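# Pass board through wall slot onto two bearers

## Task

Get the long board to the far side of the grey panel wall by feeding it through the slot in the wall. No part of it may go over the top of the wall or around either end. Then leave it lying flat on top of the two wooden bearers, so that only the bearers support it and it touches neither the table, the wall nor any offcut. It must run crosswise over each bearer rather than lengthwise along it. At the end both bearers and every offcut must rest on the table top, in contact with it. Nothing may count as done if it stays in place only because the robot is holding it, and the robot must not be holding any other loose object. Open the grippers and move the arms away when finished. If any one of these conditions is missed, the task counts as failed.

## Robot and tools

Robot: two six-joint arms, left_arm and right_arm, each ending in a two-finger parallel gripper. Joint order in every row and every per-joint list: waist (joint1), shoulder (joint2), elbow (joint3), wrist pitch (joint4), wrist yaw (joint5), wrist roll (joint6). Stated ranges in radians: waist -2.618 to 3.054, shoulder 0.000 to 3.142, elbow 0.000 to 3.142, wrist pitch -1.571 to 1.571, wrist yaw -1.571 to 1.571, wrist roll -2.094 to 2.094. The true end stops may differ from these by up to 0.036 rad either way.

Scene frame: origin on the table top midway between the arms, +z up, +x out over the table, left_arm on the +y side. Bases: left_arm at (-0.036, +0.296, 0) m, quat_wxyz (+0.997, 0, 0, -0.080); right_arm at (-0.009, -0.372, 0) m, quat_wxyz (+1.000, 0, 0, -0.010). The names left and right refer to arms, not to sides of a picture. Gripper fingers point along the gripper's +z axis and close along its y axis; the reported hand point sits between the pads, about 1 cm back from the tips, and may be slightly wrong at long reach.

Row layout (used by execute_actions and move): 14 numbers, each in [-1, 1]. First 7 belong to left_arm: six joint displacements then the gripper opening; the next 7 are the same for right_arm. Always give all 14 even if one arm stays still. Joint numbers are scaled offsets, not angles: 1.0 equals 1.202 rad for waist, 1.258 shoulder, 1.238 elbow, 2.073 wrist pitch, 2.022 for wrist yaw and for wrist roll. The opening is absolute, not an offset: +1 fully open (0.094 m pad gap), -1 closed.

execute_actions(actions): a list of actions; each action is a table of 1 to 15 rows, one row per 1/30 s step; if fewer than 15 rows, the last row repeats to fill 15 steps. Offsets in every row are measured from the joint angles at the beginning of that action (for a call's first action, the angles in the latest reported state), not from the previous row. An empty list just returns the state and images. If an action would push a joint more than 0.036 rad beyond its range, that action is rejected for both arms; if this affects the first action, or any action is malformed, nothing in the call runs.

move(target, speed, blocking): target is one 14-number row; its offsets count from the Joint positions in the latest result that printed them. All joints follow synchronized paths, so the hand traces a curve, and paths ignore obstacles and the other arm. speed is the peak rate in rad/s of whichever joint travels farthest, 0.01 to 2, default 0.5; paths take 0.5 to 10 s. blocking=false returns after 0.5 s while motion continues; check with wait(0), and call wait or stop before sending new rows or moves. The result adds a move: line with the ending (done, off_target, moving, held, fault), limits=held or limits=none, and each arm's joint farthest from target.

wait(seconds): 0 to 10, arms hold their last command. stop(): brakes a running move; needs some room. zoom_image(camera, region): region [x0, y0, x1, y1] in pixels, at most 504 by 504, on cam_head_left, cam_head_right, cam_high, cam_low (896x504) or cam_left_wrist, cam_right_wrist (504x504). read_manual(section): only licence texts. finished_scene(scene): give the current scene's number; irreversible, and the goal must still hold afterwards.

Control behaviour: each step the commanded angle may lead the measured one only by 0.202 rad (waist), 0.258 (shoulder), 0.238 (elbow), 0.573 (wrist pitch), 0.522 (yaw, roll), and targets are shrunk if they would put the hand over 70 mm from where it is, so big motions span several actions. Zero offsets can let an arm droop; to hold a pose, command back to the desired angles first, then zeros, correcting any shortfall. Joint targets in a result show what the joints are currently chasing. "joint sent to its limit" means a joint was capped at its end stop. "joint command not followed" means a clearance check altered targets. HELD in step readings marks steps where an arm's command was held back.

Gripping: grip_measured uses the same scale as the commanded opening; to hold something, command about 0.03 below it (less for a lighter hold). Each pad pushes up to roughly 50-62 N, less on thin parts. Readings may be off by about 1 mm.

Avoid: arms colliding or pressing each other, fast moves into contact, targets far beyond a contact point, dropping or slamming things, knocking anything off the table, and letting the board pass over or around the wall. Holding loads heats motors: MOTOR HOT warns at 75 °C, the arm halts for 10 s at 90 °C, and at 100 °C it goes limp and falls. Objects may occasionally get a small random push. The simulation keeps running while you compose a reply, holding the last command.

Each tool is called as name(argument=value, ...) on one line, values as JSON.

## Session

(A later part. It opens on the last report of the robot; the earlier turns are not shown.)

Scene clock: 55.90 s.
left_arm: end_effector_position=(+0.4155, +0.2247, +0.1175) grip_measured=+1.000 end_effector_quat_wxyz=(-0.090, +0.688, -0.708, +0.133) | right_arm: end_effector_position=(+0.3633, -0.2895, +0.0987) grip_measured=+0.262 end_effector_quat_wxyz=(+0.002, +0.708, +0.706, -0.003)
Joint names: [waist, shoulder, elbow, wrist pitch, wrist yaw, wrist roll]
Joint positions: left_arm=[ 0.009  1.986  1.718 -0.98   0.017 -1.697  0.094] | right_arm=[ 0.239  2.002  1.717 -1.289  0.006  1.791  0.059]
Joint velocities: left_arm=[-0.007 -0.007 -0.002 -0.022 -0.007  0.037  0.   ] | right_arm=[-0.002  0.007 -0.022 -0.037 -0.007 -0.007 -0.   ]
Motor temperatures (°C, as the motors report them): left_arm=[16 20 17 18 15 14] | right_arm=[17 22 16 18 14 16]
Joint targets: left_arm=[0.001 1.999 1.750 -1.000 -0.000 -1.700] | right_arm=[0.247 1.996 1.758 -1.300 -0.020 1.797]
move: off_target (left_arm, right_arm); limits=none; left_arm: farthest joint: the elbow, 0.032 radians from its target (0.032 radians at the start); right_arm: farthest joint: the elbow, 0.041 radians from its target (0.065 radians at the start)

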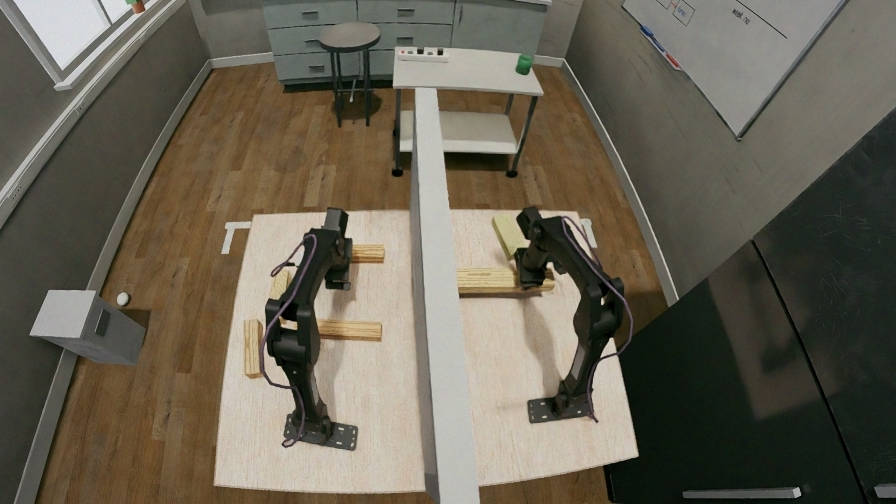

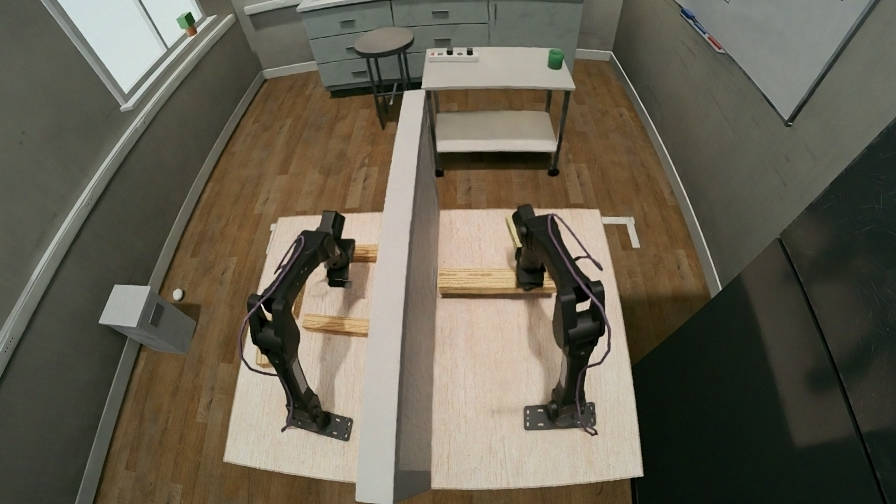

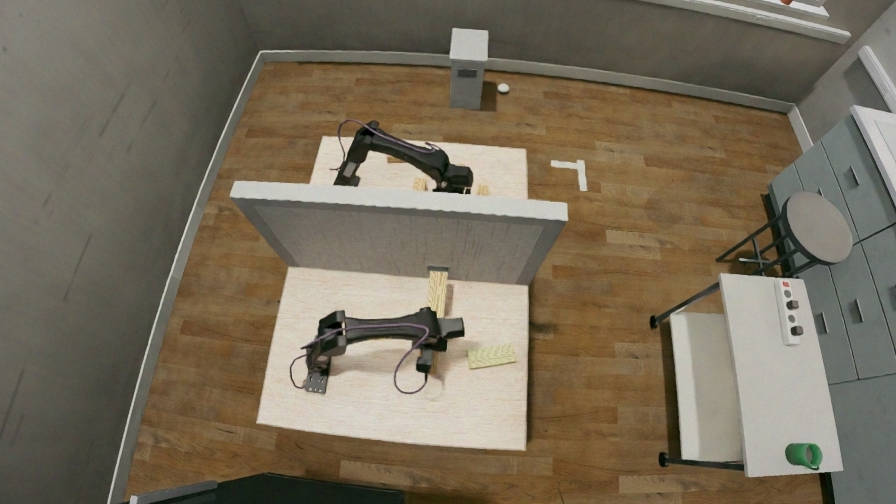

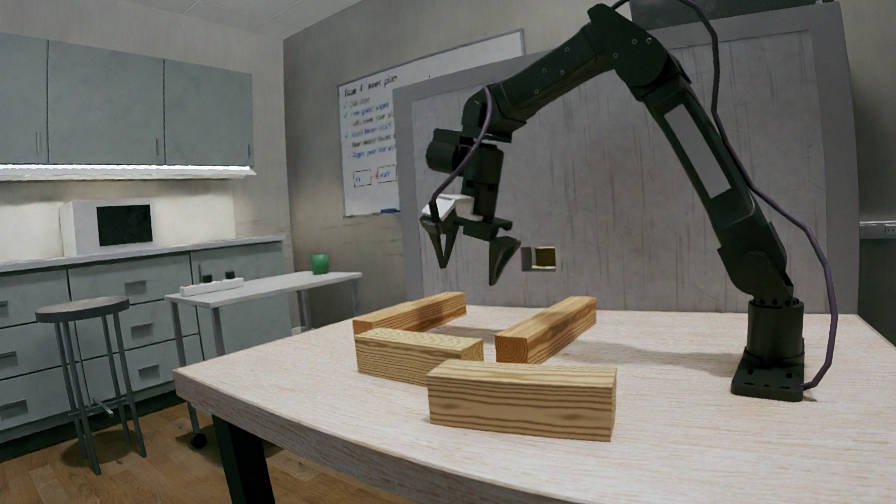

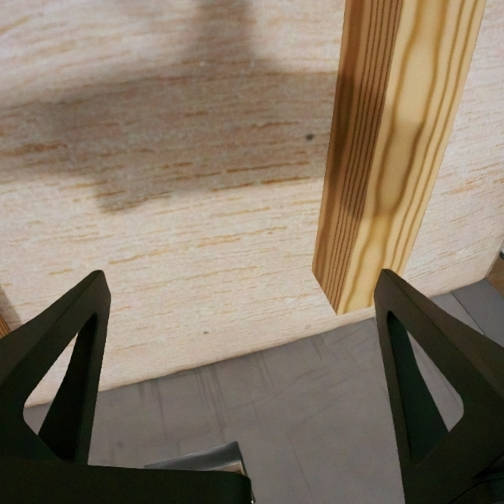

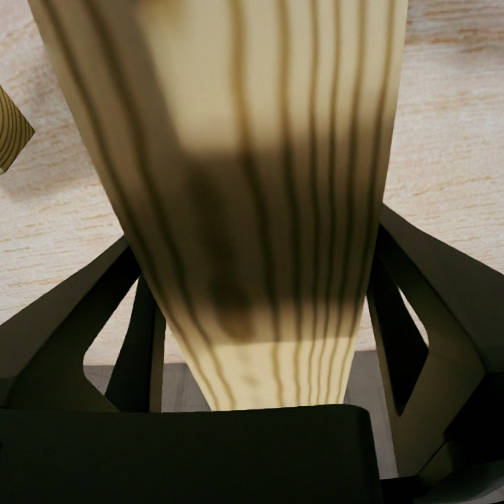

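execute_actions(actions=[[[-0.00666,0.0103,0.0258,-0.00965,-0.0084,-0.0015,1,0.00940,-0.00388,0.03468,-0.00565,-0.01286,0.00458,0.2],[-0.00666,0.0103,0.0258,-0.00965,-0.0084,-0.0015,1,0.01214,-0.00298,0.03624,-0.00599,-0.01286,0.00619,0.2],[-0.00666,0.0103,0.0258,-0.00965,-0.0084,-0.0015,1,0.01488,-0.00209,0.03780,-0.00632,-0.01286,0.00780,0.2],[-0.00666,0.0103,0.0258,-0.00965,-0.0084,-0.0015,1,0.01762,-0.00119,0.03936,-0.00666,-0.01286,0.00941,0.2],[-0.00666,0.0103,0.0258,-0.00965,-0.0084,-0.0015,1,0.02036,-0.00030,0.04093,-0.00700,-0.01286,0.01102,0.2],[-0.00666,0.0103,0.0258,-0.00965,-0.0084,-0.0015,1,0.02310,0.00060,0.04249,-0.00734,-0.01286,0.01262,0.2],[-0.00666,0.0103,0.0258,-0.00965,-0.0084,-0.0015,1,0.02584,0.00150,0.04405,-0.00768,-0.01286,0.01423,0.2],[-0.00666,0.0103,0.0258,-0.00965,-0.0084,-0.0015,1,0.02858,0.00239,0.04561,-0.00801,-0.01286,0.01584,0.2],[-0.00666,0.0103,0.0258,-0.00965,-0.0084,-0.0015,1,0.03132,0.00329,0.04717,-0.00835,-0.01286,0.01745,0.2],[-0.00666,0.0103,0.0258,-0.00965,-0.0084,-0.0015,1,0.03406,0.00418,0.04873,-0.00869,-0.01286,0.01906,0.2],[-0.00666,0.0103,0.0258,-0.00965,-0.0084,-0.0015,1,0.03680,0.00508,0.05029,-0.00903,-0.01286,0.02067,0.2],[-0.00666,0.0103,0.0258,-0.00965,-0.0084,-0.0015,1,0.03954,0.00597,0.05185,-0.00937,-0.01286,0.02228,0.2],[-0.00666,0.0103,0.0258,-0.00965,-0.0084,-0.0015,1,0.04228,0.00687,0.05341,-0.00970,-0.01286,0.02389,0.2],[-0.00666,0.0103,0.0258,-0.00965,-0.0084,-0.0015,1,0.04502,0.00776,0.05497,-0.01004,-0.01286,0.02550,0.2],[-0.00666,0.0103,0.0258,-0.00965,-0.0084,-0.0015,1,0.04776,0.00866,0.05654,-0.01038,-0.01286,0.02710,0.2]],[[-0.00666,0.0103,0.0258,-0.00965,-0.0084,-0.0015,1,0.00940,-0.00388,0.03468,-0.00565,-0.01286,0.00458,0.2],[-0.00666,0.0103,0.0258,-0.00965,-0.0084,-0.0015,1,0.01214,-0.00298,0.03624,-0.00599,-0.01286,0.00619,0.2],[-0.00666,0.0103,0.0258,-0.00965,-0.0084,-0.0015,1,0.01488,-0.00209,0.03780,-0.00632,-0.01286,0.00780,0.2],[-0.00666,0.0103,0.0258,-0.00965,-0.0084,-0.0015,1,0.01762,-0.00119,0.03936,-0.00666,-0.01286,0.00941,0.2],[-0.00666,0.0103,0.0258,-0.00965,-0.0084,-0.0015,1,0.02036,-0.00030,0.04093,-0.00700,-0.01286,0.01102,0.2],[-0.00666,0.0103,0.0258,-0.00965,-0.0084,-0.0015,1,0.02310,0.00060,0.04249,-0.00734,-0.01286,0.01262,0.2],[-0.00666,0.0103,0.0258,-0.00965,-0.0084,-0.0015,1,0.02584,0.00150,0.04405,-0.00768,-0.01286,0.01423,0.2],[-0.00666,0.0103,0.0258,-0.00965,-0.0084,-0.0015,1,0.02858,0.00239,0.04561,-0.00801,-0.01286,0.01584,0.2],[-0.00666,0.0103,0.0258,-0.00965,-0.0084,-0.0015,1,0.03132,0.00329,0.04717,-0.00835,-0.01286,0.01745,0.2],[-0.00666,0.0103,0.0258,-0.00965,-0.0084,-0.0015,1,0.03406,0.00418,0.04873,-0.00869,-0.01286,0.01906,0.2],[-0.00666,0.0103,0.0258,-0.00965,-0.0084,-0.0015,1,0.03680,0.00508,0.05029,-0.00903,-0.01286,0.02067,0.2],[-0.00666,0.0103,0.0258,-0.00965,-0.0084,-0.0015,1,0.03954,0.00597,0.05185,-0.00937,-0.01286,0.02228,0.2],[-0.00666,0.0103,0.0258,-0.00965,-0.0084,-0.0015,1,0.04228,0.00687,0.05341,-0.00970,-0.01286,0.02389,0.2],[-0.00666,0.0103,0.0258,-0.00965,-0.0084,-0.0015,1,0.04502,0.00776,0.05497,-0.01004,-0.01286,0.02550,0.2],[-0.00666,0.0103,0.0258,-0.00965,-0.0084,-0.0015,1,0.04776,0.00866,0.05654,-0.01038,-0.01286,0.02710,0.2]]])

wait(seconds=0.3)

zoom_image(camera="cam_low", region=[490, 225, 590, 295])

Scene clock: 58.77 s.
left_arm: end_effector_position=(+0.4155, +0.2248, +0.1174) grip_measured=+1.000 end_effector_quat_wxyz=(-0.090, +0.688, -0.708, +0.133) | right_arm: end_effector_position=(+0.3618, -0.2551, +0.1014) grip_measured=+0.262 end_effector_quat_wxyz=(+0.002, +0.702, +0.712, -0.000)
Joint names: [waist, shoulder, elbow, wrist pitch, wrist yaw, wrist roll]
Joint positions: left_arm=[ 0.009  1.986  1.718 -0.981  0.016 -1.697  0.094] | right_arm=[ 0.325  2.026  1.763 -1.305  0.004  1.862  0.059]
Joint velocities: left_arm=[-0.007 -0.002 -0.012 -0.066 -0.037 -0.007  0.   ] | right_arm=[ 0.11   0.017  0.056 -0.022  0.066  0.051 -0.   ]
Motor temperatures (°C, as the motors report them): left_arm=[16 20 17 18 15 14] | right_arm=[17 23 17 18 14 16]
Joint targets: left_arm=[0.001 1.999 1.750 -1.000 -0.000 -1.700] | right_arm=[0.340 2.025 1.810 -1.318 -0.021 1.881]
Step readings (joint positions; steps 1 to 15: 1st action; 16 to 30: 2nd action):
0: left_arm=[0.009 1.986 1.718 -0.980 0.017 -1.697] | right_arm=[0.239 2.002 1.717 -1.289 0.006 1.791]
1: left_arm=[0.009 1.986 1.718 -0.980 0.017 -1.697] | right_arm=[0.239 2.002 1.717 -1.289 0.006 1.791]
2: left_arm=[0.009 1.986 1.718 -0.981 0.017 -1.697] | right_arm=[0.240 2.002 1.717 -1.289 0.006 1.793]
4: left_arm=[0.009 1.986 1.718 -0.981 0.016 -1.697] | right_arm=[0.242 2.002 1.717 -1.290 0.006 1.796]
8: left_arm=[0.009 1.986 1.718 -0.981 0.016 -1.697] | right_arm=[0.257 2.002 1.718 -1.292 0.006 1.806]
15: left_arm=[0.009 1.986 1.718 -0.981 0.016 -1.697] | right_arm=[0.282 2.014 1.740 -1.297 0.005 1.827]
16: left_arm=[0.009 1.986 1.718 -0.981 0.016 -1.697] | right_arm=[0.285 2.014 1.741 -1.297 0.005 1.828]
17: left_arm=[0.009 1.986 1.718 -0.981 0.016 -1.697] | right_arm=[0.287 2.014 1.741 -1.297 0.004 1.828]
19: left_arm=[0.009 1.986 1.718 -0.981 0.016 -1.697] | right_arm=[0.291 2.014 1.741 -1.299 0.004 1.832]
23: left_arm=[0.009 1.986 1.718 -0.981 0.016 -1.697] | right_arm=[0.300 2.014 1.741 -1.300 0.004 1.841]
30: Joint positions above

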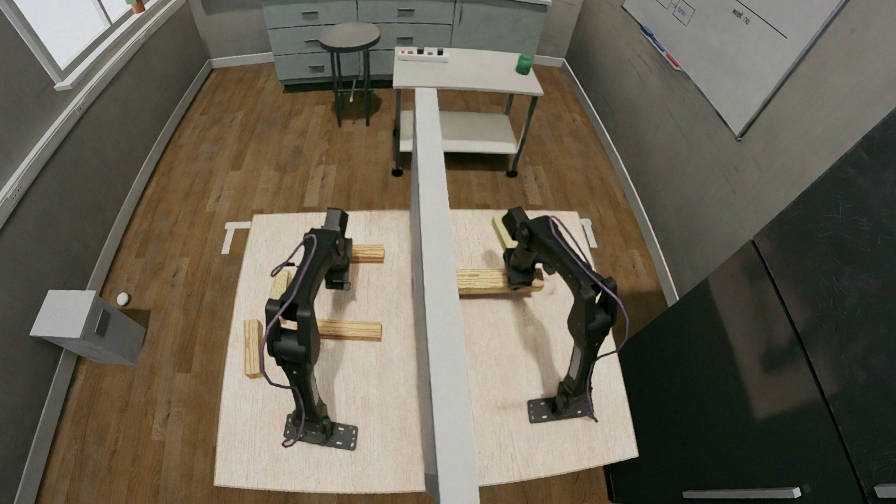

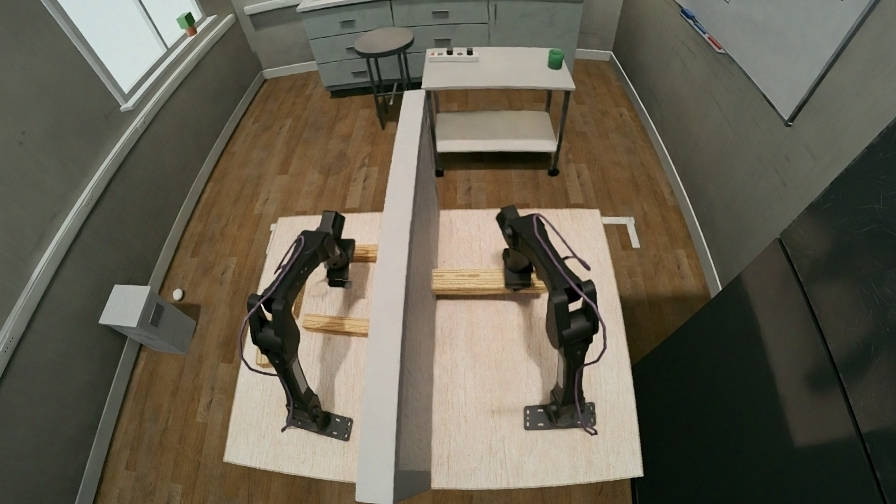

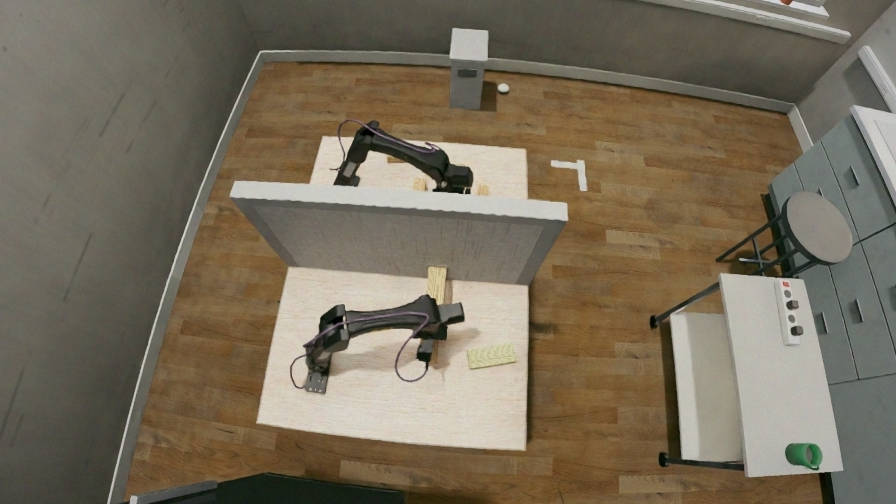

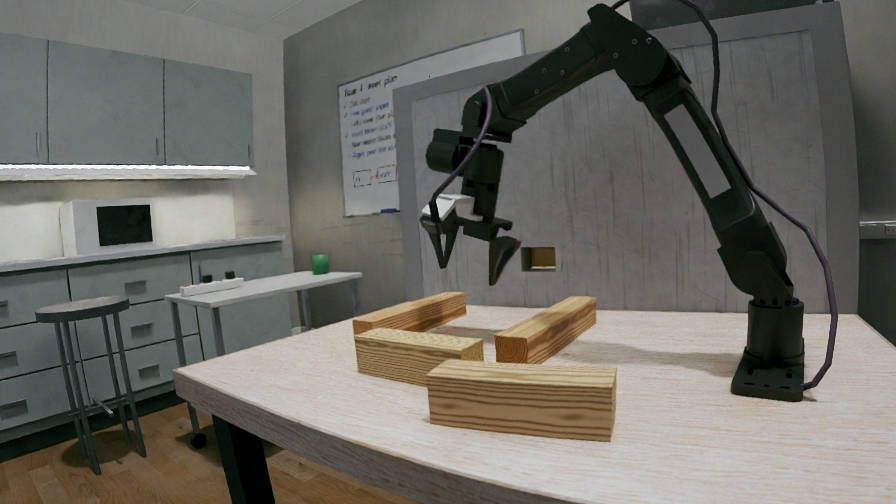

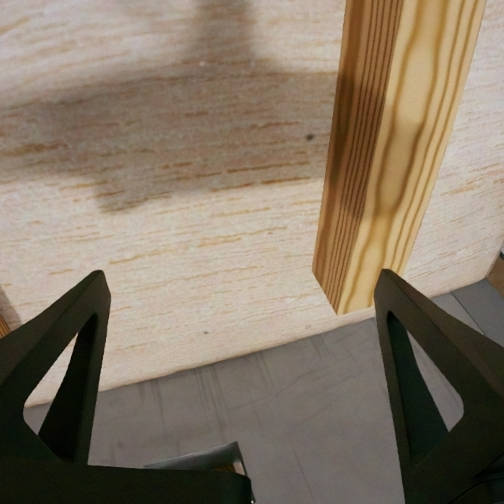

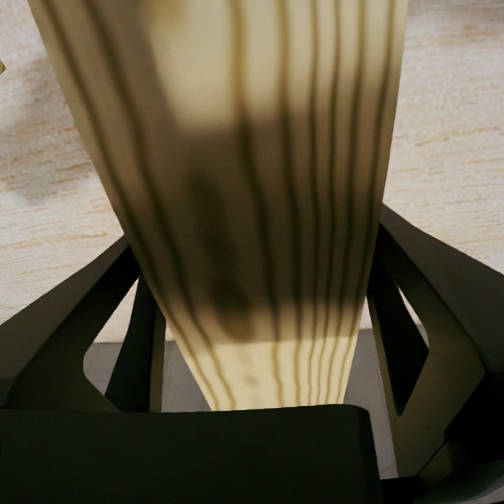

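Scene clock: 59.07 s.
left_arm: end_effector_position=(+0.4155, +0.2248, +0.1174) grip_measured=+1.000 end_effector_quat_wxyz=(-0.090, +0.688, -0.708, +0.133) | right_arm: end_effector_position=(+0.3609, -0.2517, +0.1014) grip_measured=+0.262 end_effector_quat_wxyz=(+0.001, +0.703, +0.711, -0.000)
Joint names: [waist, shoulder, elbow, wrist pitch, wrist yaw, wrist roll]
Joint positions: left_arm=[ 0.009  1.986  1.718 -0.981  0.016 -1.697  0.094] | right_arm=[ 0.334  2.028  1.766 -1.307  0.002  1.873  0.059]
Joint velocities: left_arm=[ 0.012  0.007  0.002  0.051  0.007 -0.037  0.   ] | right_arm=[ 0.002 -0.007  0.002 -0.022 -0.037 -0.022  0.   ]
Motor temperatures (°C, as the motors report them): left_arm=[16 20 17 18 15 14] | right_arm=[17 23 17 18 14 16]
Joint targets: left_arm=[0.001 1.999 1.750 -1.000 -0.000 -1.700] | right_arm=[0.340 2.025 1.810 -1.319 -0.021 1.881]
wait: 0.30 s; no rest

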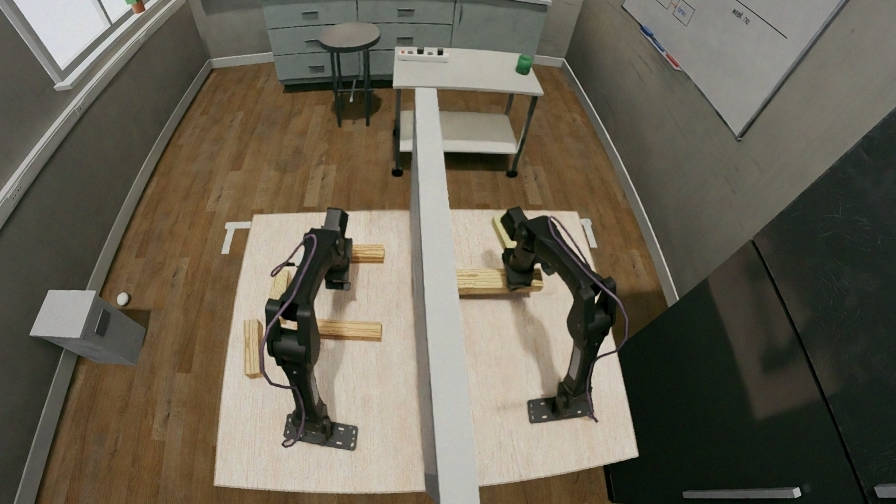

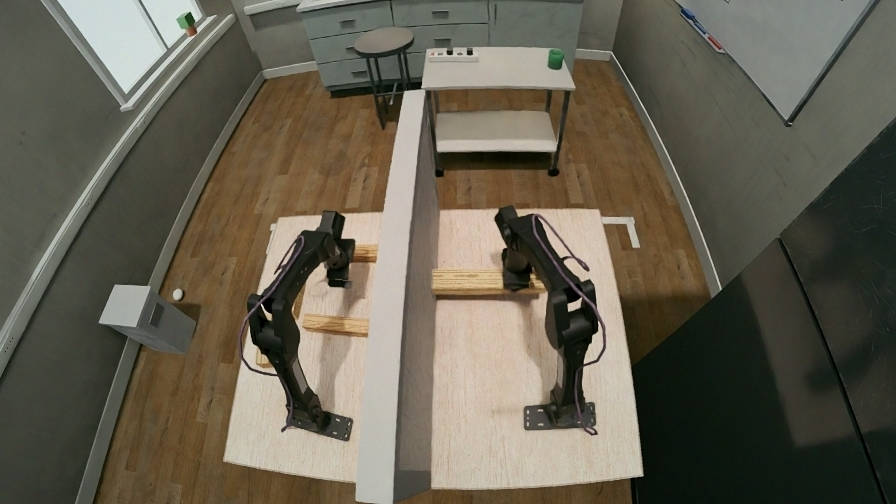

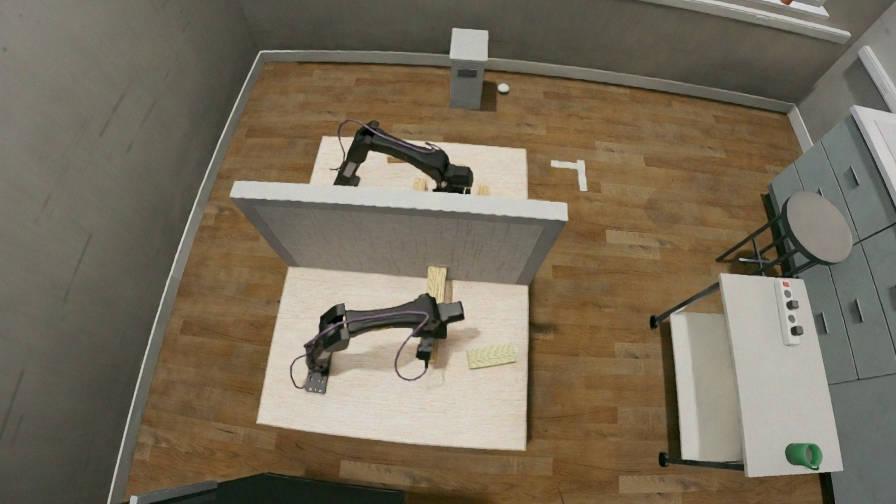

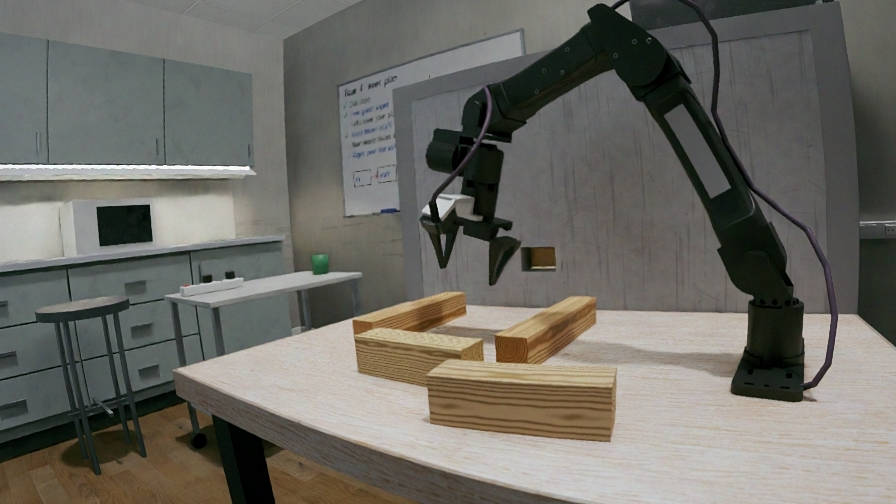

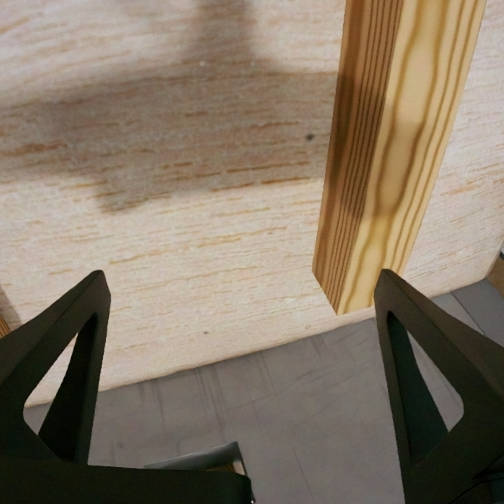

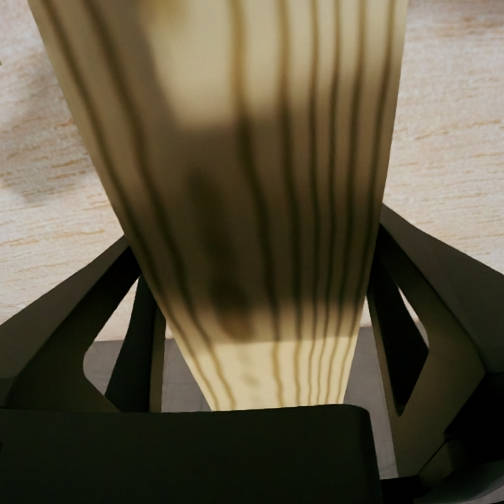

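Region (490, 225, 590, 295) of cam_low's 896x504 image, scaled by 5.040, with more detail than that image has; it fills the top 353 rows of this view, and the rest is white.

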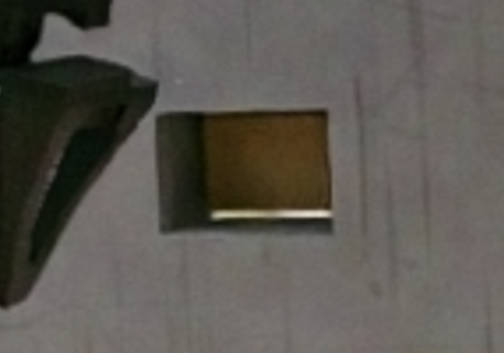

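move(target=[-0.27579, 0.26844, 0.44984, -0.25133, -0.01682, -0.17522, 1, 0.00499, -0.00238, 0.03554, -0.00579, -0.01137, 0.00989, 0.2], speed=0.5)

Scene clock: 63.63 s.
left_arm: end_effector_position=(+0.3704, +0.0972, +0.1120) grip_measured=+1.000 end_effector_quat_wxyz=(-0.005, +0.713, -0.701, +0.015) | right_arm: end_effector_position=(+0.3608, -0.2523, +0.1014) grip_measured=+0.262 end_effector_quat_wxyz=(+0.002, +0.708, +0.706, -0.001)
Joint names: [waist, shoulder, elbow, wrist pitch, wrist yaw, wrist roll]
Joint positions: left_arm=[-0.297  2.304  2.245 -1.48  -0.001 -2.046  0.094] | right_arm=[ 0.334  2.028  1.766 -1.308  0.005  1.887  0.059]
Joint velocities: left_arm=[ 0.017 -0.012  0.002 -0.022 -0.007  0.051  0.   ] | right_arm=[ 0.007  0.017 -0.012 -0.066  0.007 -0.007  0.001]
Motor temperatures (°C, as the motors report them): left_arm=[16 20 17 18 15 14] | right_arm=[17 23 17 18 14 16]
Joint targets: left_arm=[-0.323 2.324 2.275 -1.502 -0.017 -2.051] | right_arm=[0.340 2.025 1.810 -1.319 -0.021 1.893]
move: off_target (left_arm, right_arm); limits=none; left_arm: farthest joint: the elbow, 0.030 radians from its target (0.557 radians at the start); right_arm: farthest joint: the elbow, 0.044 radians from its target (0.044 radians at the start)

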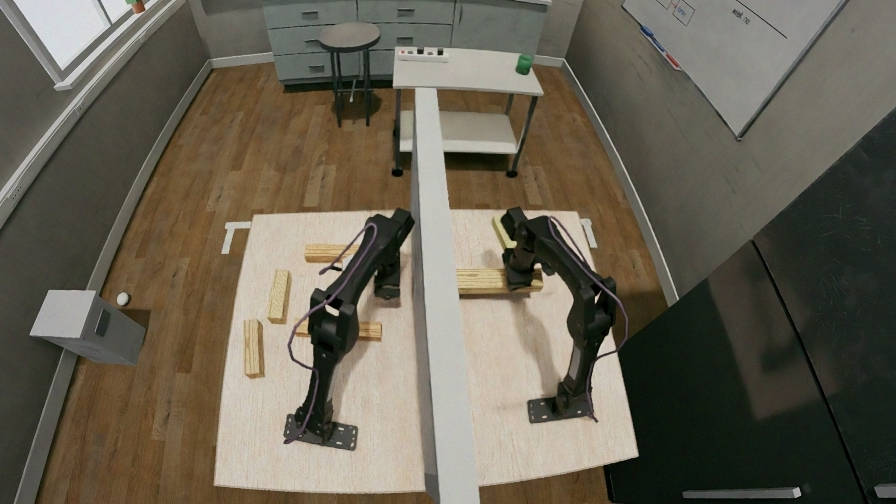

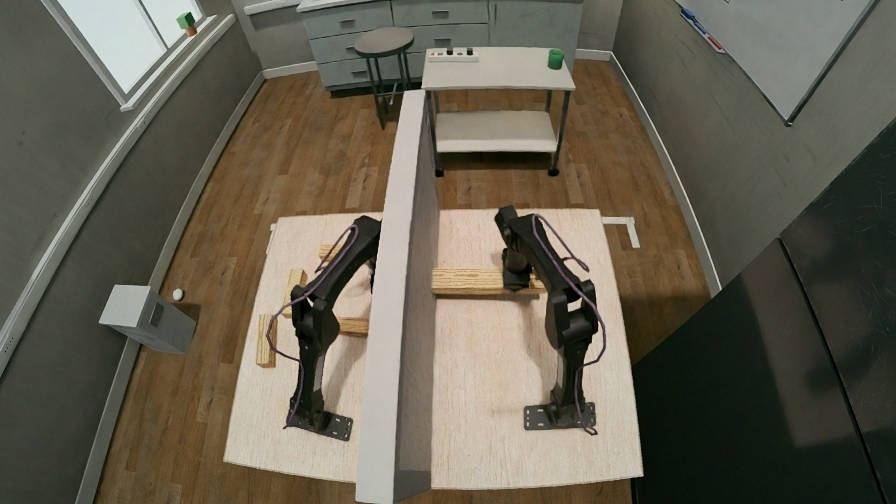

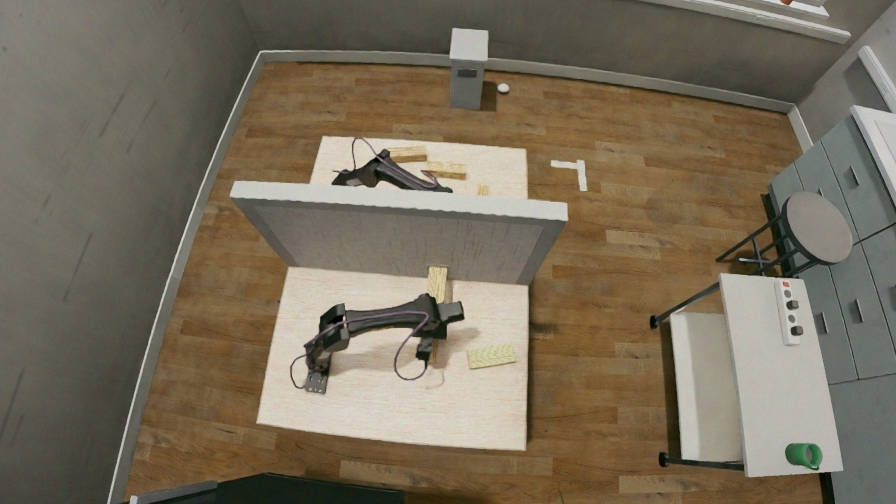

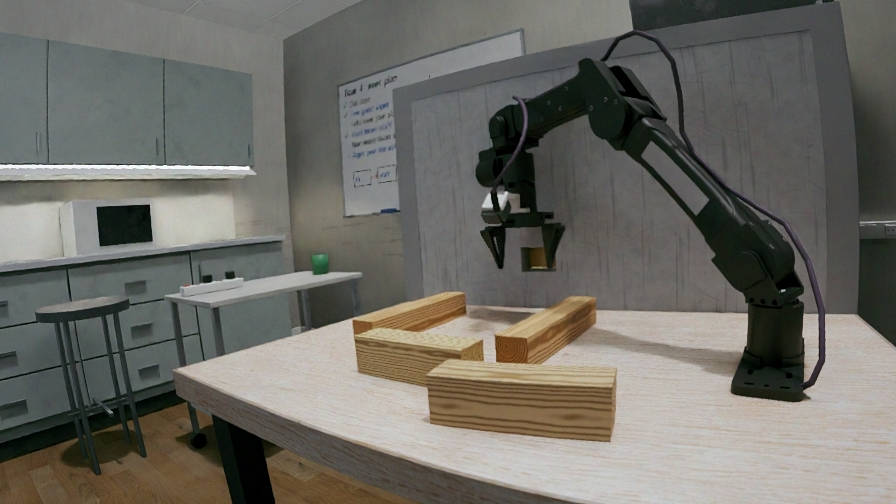

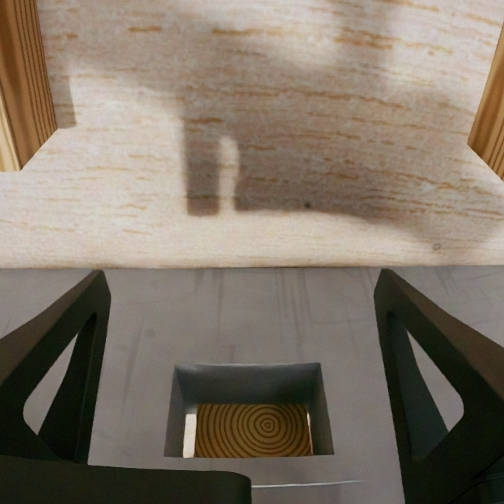

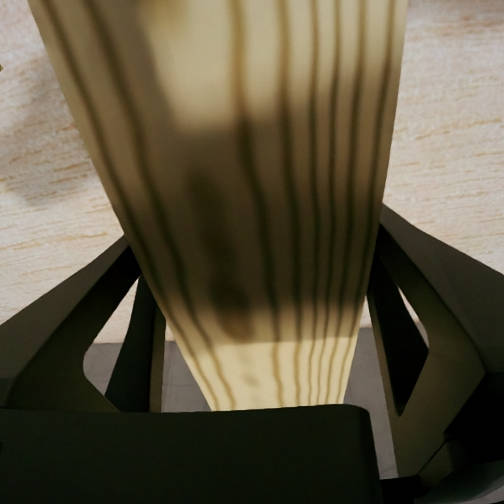

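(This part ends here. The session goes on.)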